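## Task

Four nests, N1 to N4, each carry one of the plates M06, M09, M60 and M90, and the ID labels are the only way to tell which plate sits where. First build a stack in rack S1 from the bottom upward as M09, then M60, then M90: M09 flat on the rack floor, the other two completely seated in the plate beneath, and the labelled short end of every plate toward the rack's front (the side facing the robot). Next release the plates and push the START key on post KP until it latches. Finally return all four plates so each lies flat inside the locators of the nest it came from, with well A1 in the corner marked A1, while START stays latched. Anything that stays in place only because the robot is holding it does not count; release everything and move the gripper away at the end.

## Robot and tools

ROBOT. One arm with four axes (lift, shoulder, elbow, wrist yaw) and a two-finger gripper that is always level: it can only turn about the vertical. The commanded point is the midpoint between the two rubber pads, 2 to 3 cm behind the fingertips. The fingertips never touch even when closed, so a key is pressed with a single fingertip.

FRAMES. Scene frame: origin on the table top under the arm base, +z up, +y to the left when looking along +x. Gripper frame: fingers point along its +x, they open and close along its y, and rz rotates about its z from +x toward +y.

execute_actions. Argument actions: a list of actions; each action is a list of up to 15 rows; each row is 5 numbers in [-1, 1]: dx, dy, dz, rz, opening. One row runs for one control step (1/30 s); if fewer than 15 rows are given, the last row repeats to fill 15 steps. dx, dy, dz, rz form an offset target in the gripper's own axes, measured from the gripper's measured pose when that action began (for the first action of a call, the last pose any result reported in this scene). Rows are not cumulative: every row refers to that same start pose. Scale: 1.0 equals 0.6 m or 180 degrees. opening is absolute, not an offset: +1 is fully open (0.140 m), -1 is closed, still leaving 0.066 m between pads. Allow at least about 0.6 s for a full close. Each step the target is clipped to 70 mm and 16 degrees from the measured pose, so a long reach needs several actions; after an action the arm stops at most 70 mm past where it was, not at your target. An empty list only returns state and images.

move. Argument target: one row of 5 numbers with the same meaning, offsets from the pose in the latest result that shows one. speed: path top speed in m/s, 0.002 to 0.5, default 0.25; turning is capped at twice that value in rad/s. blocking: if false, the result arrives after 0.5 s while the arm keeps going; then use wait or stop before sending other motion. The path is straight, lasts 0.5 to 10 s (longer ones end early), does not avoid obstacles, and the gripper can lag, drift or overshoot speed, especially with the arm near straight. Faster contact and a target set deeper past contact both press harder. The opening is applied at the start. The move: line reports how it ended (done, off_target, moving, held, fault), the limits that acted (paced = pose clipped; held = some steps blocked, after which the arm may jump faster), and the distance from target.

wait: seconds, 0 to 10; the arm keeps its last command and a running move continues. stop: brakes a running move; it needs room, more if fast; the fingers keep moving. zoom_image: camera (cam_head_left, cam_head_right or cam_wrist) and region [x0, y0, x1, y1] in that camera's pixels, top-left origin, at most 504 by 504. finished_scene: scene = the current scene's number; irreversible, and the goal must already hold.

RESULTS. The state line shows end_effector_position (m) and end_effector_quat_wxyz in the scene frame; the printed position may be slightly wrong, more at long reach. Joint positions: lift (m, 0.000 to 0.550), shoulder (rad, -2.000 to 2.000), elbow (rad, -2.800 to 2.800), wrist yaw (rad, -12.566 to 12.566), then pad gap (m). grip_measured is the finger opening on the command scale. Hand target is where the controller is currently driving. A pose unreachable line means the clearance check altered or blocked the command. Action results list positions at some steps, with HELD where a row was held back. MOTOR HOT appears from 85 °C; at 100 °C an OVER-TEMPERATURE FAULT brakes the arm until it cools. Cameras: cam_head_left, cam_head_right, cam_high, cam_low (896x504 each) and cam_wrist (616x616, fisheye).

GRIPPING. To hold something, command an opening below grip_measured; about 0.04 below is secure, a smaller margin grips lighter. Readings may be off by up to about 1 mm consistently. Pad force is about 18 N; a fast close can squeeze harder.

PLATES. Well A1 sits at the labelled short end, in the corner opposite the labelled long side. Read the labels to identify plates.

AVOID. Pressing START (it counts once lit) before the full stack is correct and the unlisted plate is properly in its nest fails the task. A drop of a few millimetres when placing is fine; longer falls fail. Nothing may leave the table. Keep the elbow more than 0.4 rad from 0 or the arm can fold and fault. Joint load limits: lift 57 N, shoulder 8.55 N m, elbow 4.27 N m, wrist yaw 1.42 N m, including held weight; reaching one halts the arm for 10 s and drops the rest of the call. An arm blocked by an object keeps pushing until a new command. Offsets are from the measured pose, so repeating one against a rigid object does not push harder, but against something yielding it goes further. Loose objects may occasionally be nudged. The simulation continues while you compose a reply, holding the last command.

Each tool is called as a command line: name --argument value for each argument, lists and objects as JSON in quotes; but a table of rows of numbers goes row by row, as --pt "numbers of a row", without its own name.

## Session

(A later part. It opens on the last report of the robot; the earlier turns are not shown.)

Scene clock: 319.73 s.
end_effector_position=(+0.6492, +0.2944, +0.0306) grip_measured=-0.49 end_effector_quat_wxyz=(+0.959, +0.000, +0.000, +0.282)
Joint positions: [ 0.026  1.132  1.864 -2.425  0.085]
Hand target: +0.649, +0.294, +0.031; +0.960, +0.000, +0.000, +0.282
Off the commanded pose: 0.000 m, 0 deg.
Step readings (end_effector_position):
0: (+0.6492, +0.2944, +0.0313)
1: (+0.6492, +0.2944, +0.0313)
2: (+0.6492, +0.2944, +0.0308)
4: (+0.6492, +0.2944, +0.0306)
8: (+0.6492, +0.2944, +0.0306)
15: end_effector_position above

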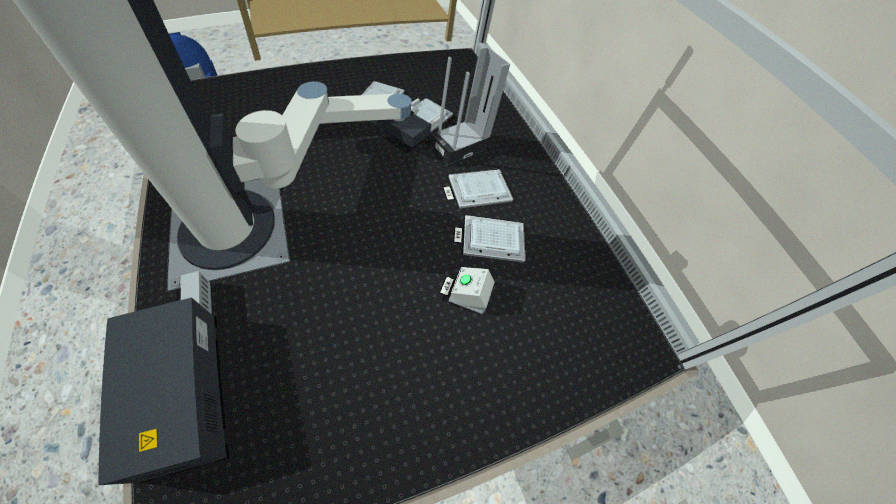

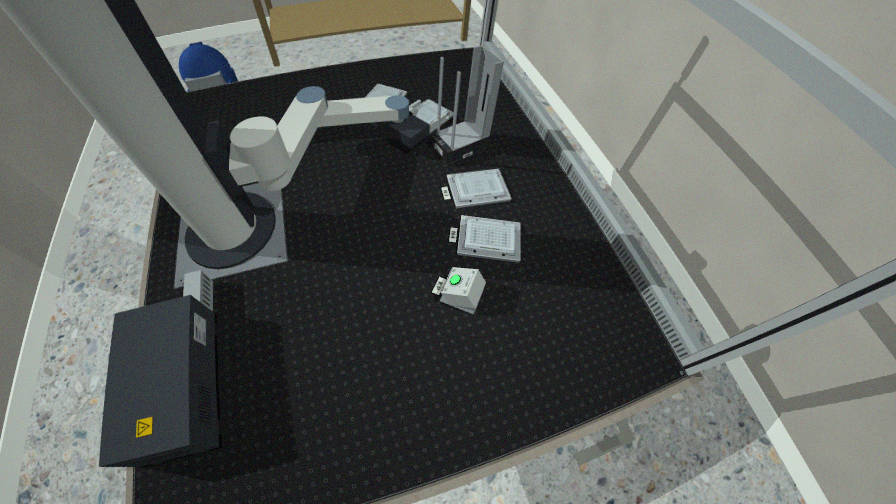

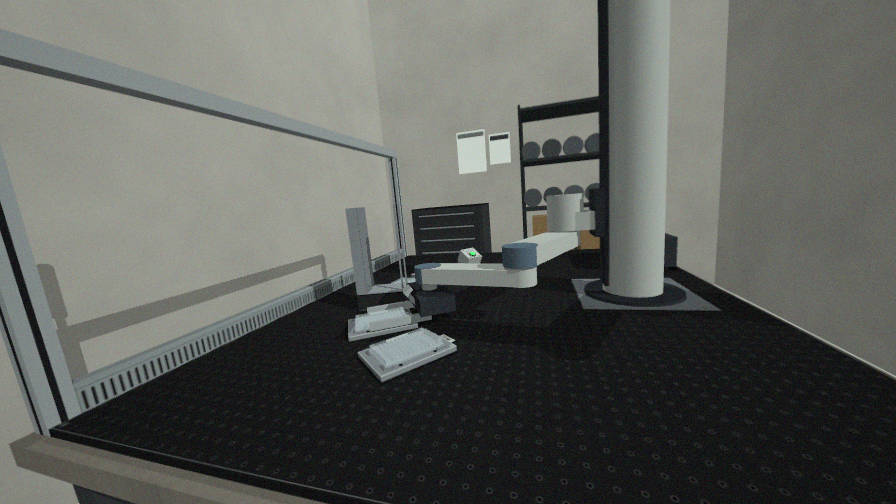

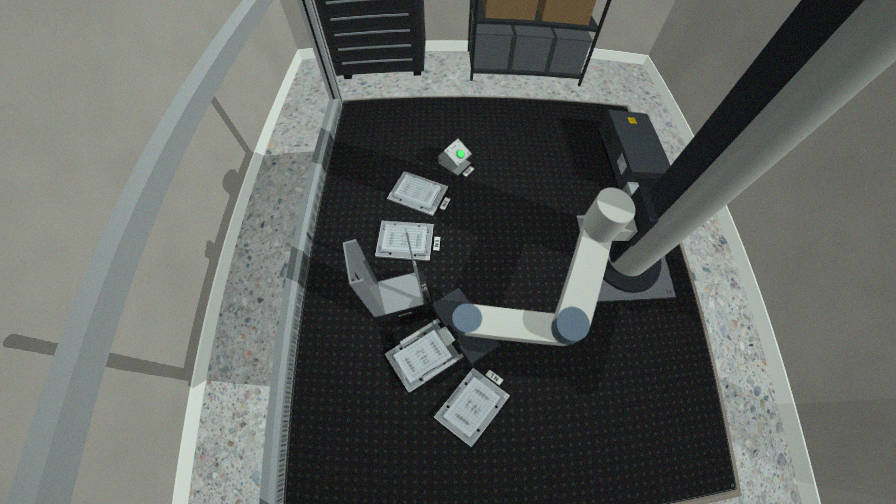

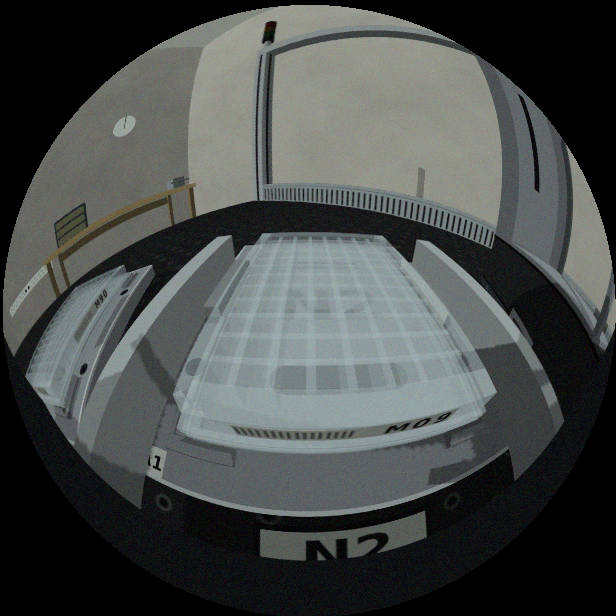

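Reached 0.0306 with no stall; release and rise.

execute_actions --actions '[[[0,0,0,0,-0.515],[0,0,0,0,-0.505],[0,0,0,0,-0.495],[0,0,0,0,-0.485],[0,0,0,0,-0.475],[0,0,0,0,-0.46],[0,0,0,0,-0.44],[0,0,0,0,-0.41],[0,0,0,0,-0.37],[0,0,0,0,-0.32],[0,0,0,0,-0.26],[0,0,0,0,-0.2],[0,0,0,0,-0.13],[0,0,0,0,-0.06],[0,0,0,0,0]],[[0,0,0.01,0,0],[0,0,0.02,0,0],[0,0,0.035,0,0],[0,0,0.05,0,0],[0,0,0.065,0,0],[0,0,0.08,0,0]]]'

zoom_image --camera "cam_wrist" --region '[150, 260, 480, 540]'

Scene clock: 321.70 s.
end_effector_position=(+0.6492, +0.2944, +0.0787) grip_measured=+0.00 end_effector_quat_wxyz=(+0.959, +0.000, +0.000, +0.282)
Joint positions: [ 0.074  1.132  1.864 -2.425  0.103]
Hand target: +0.649, +0.294, +0.079; +0.959, +0.000, +0.000, +0.282
Off the commanded pose: 0.000 m, 0 deg.
Step readings (end_effector_position; steps 1 to 15: 1st action; 16 to 30: 2nd action):
0: (+0.6492, +0.2944, +0.0306)
1: (+0.6492, +0.2944, +0.0306)
2: (+0.6492, +0.2944, +0.0306)
4: (+0.6492, +0.2944, +0.0306)
8: (+0.6492, +0.2944, +0.0306)
15: (+0.6492, +0.2944, +0.0306)
16: (+0.6492, +0.2944, +0.0306)
17: (+0.6492, +0.2944, +0.0316)
19: (+0.6492, +0.2944, +0.0392)
23: (+0.6492, +0.2944, +0.0684)
30: end_effector_position above

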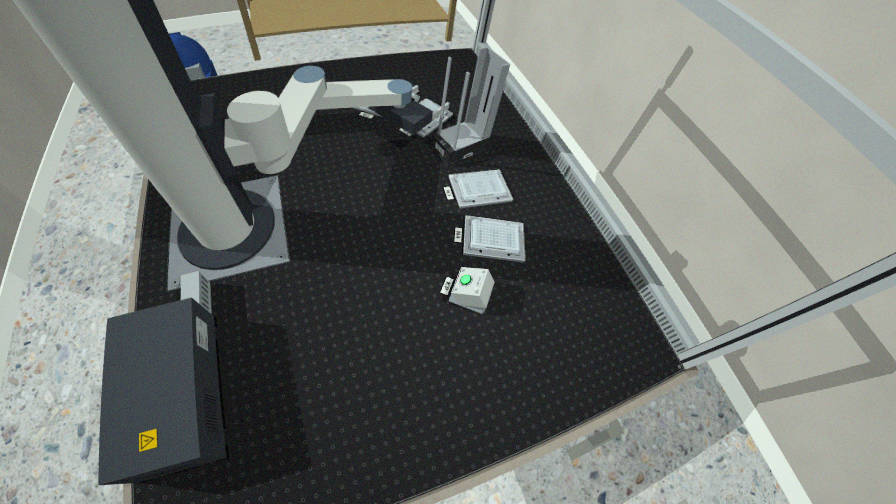

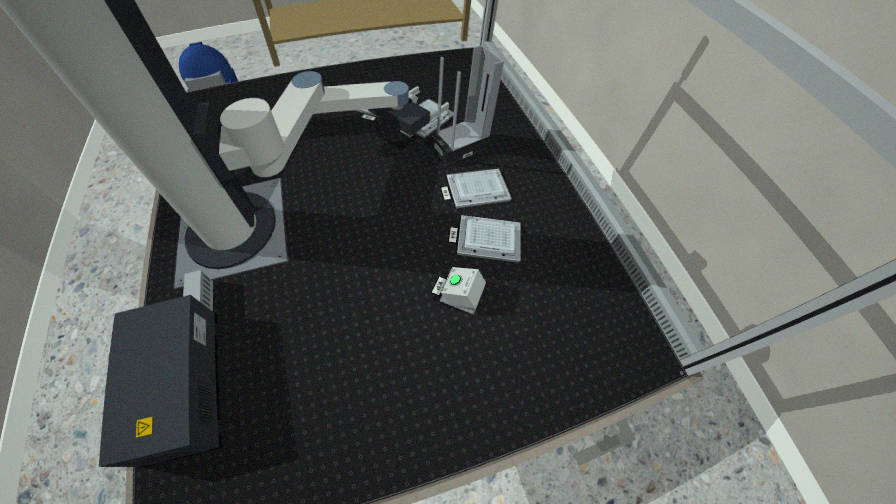

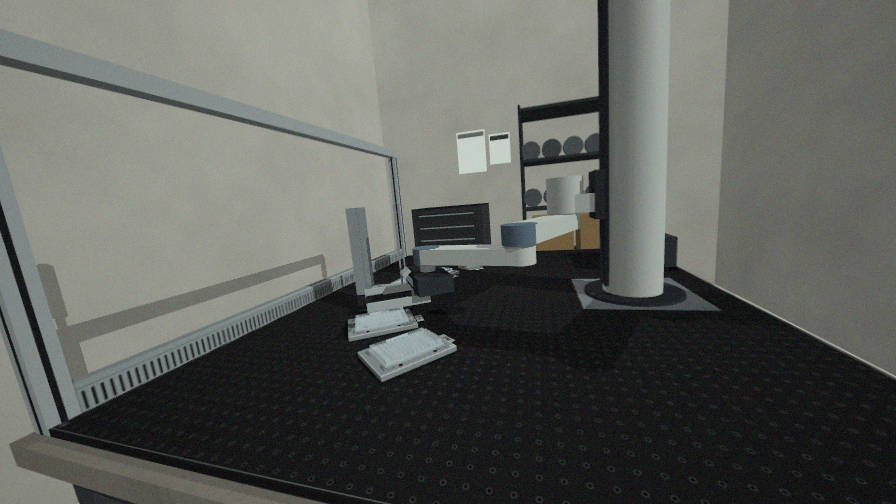

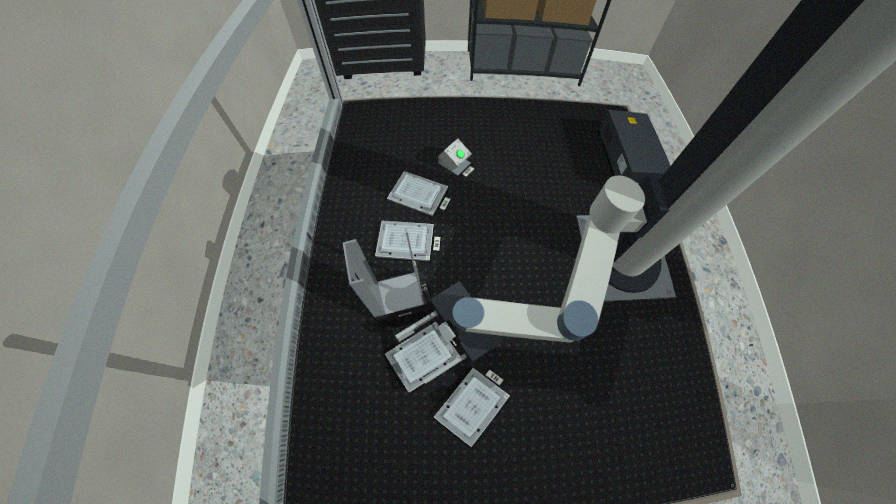

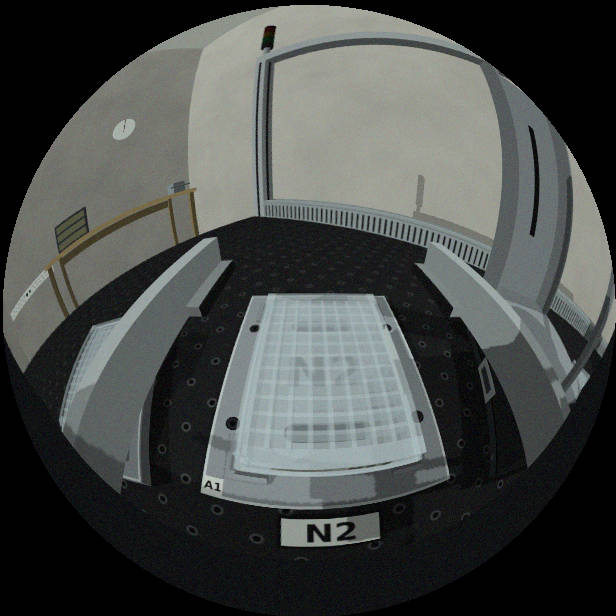

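Region (150, 260, 480, 540) of cam_wrist's 616x616 image, scaled by 1.527, with more detail than that image has; it fills the top 428 rows of this view, and the rest is white.

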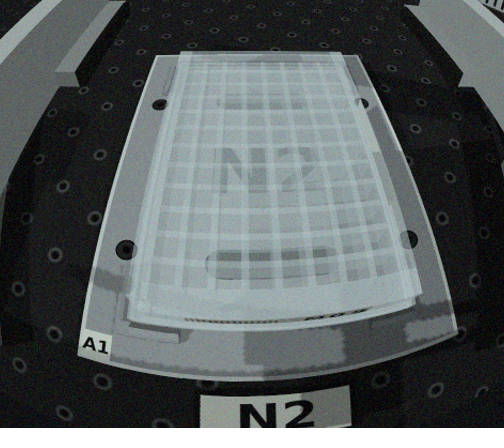

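move --target '[-0.25, 0, 0.03, 0, 0]' --speed 0.3

Scene clock: 322.87 s.
end_effector_position=(+0.5231, +0.2131, +0.0967) grip_measured=+0.00 end_effector_quat_wxyz=(+0.960, +0.000, +0.000, +0.282)
Joint positions: [ 0.092  1.443  1.074 -1.946  0.103]
Hand target: +0.523, +0.213, +0.097; +0.959, +0.000, +0.000, +0.282
Off the commanded pose: 0.000 m, 0 deg.
move: done

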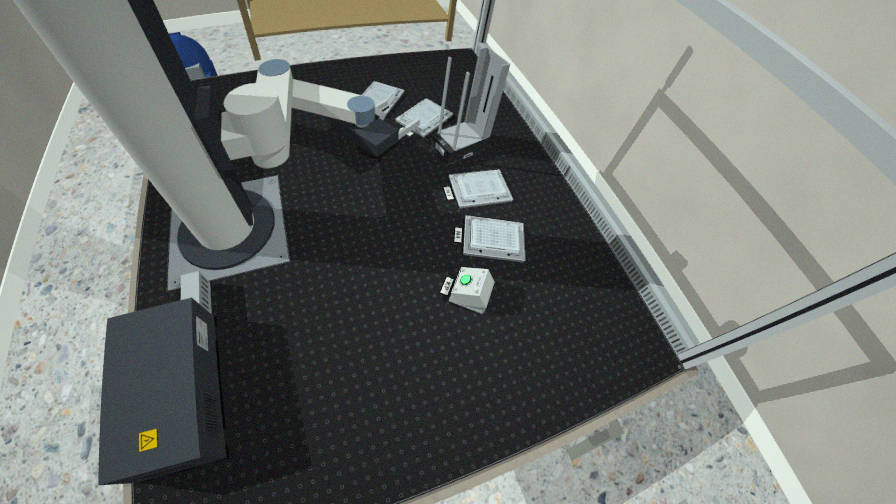

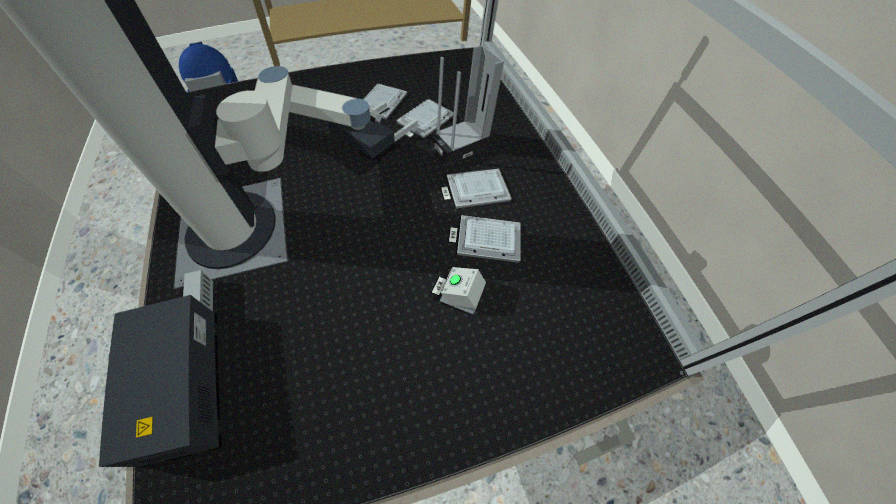

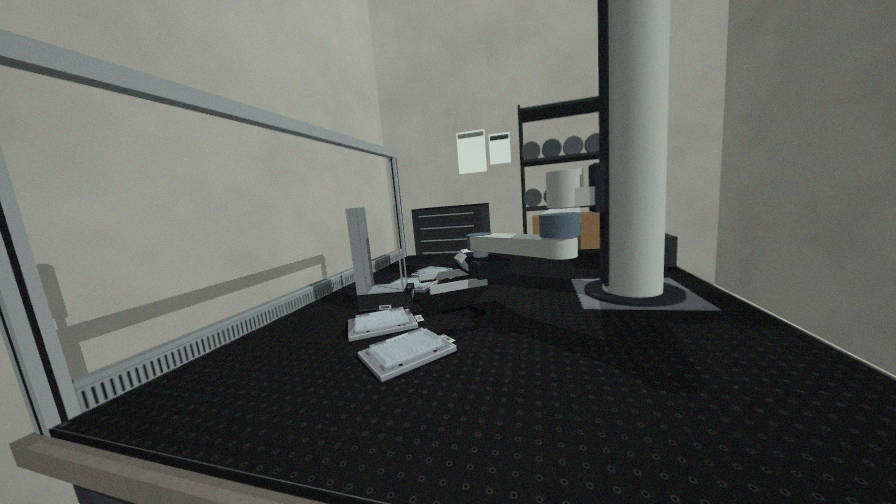

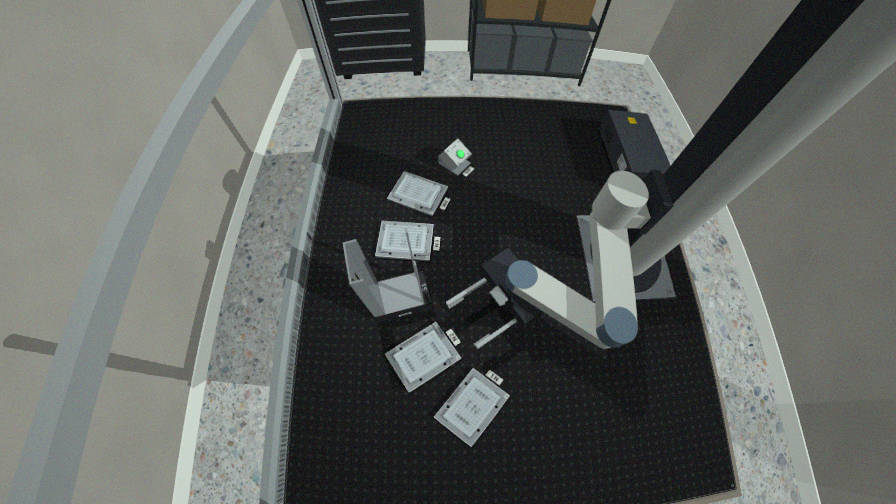

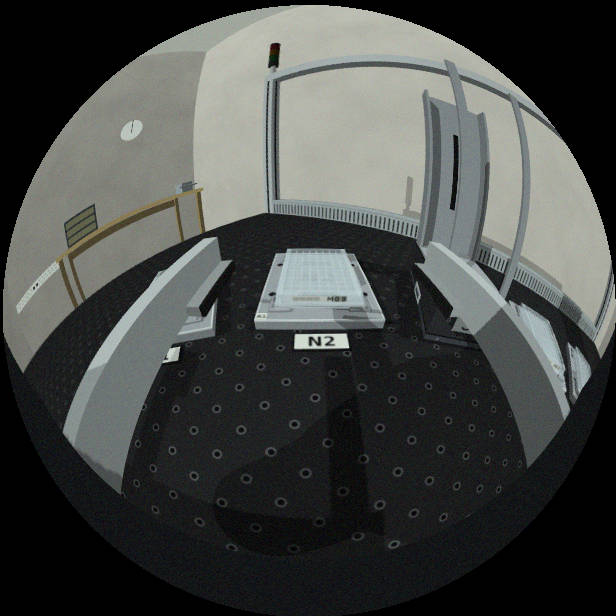

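zoom_image --camera "cam_high" --region '[330, 290, 480, 390]'

zoom_image --camera "cam_low" --region '[360, 130, 520, 460]'

zoom_image --camera "cam_wrist" --region '[230, 230, 410, 360]'

Region (330, 290, 480, 390) of cam_high's 896x504 image, scaled by 3.360, with more detail than that image has.

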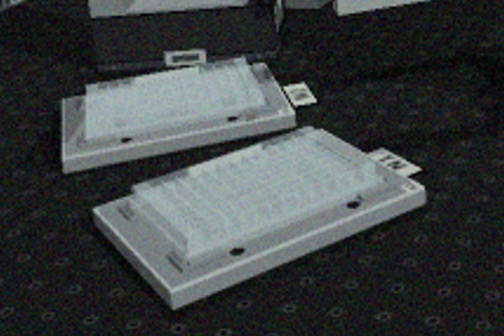

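Region (360, 130, 520, 460) of cam_low's 896x504 image, scaled by 1.527, with more detail than that image has; it fills the left 244 columns of this view, and the rest is white.

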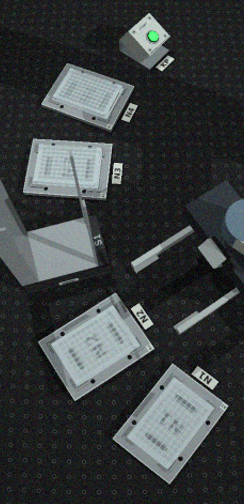

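Region (230, 230, 410, 360) of cam_wrist's 616x616 image, scaled by 2.800, with more detail than that image has.

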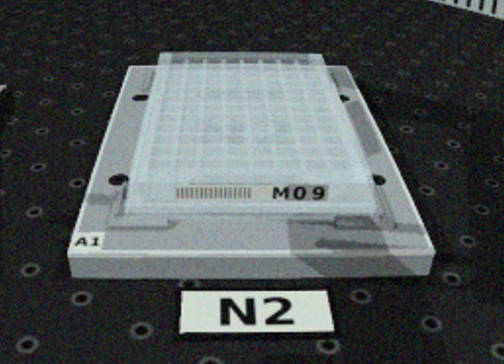

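zoom_image --camera "cam_head_left" --region '[430, 155, 550, 275]'

Region (430, 155, 550, 275) of cam_head_left's 896x504 image, scaled by 4.200, with more detail than that image has.

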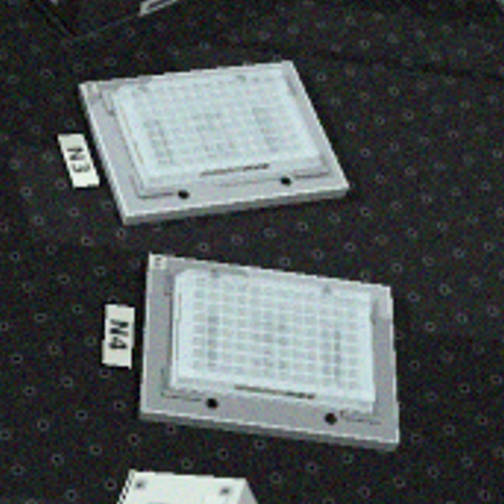

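finished_scene --scene 1

The scene is finished: the task was done.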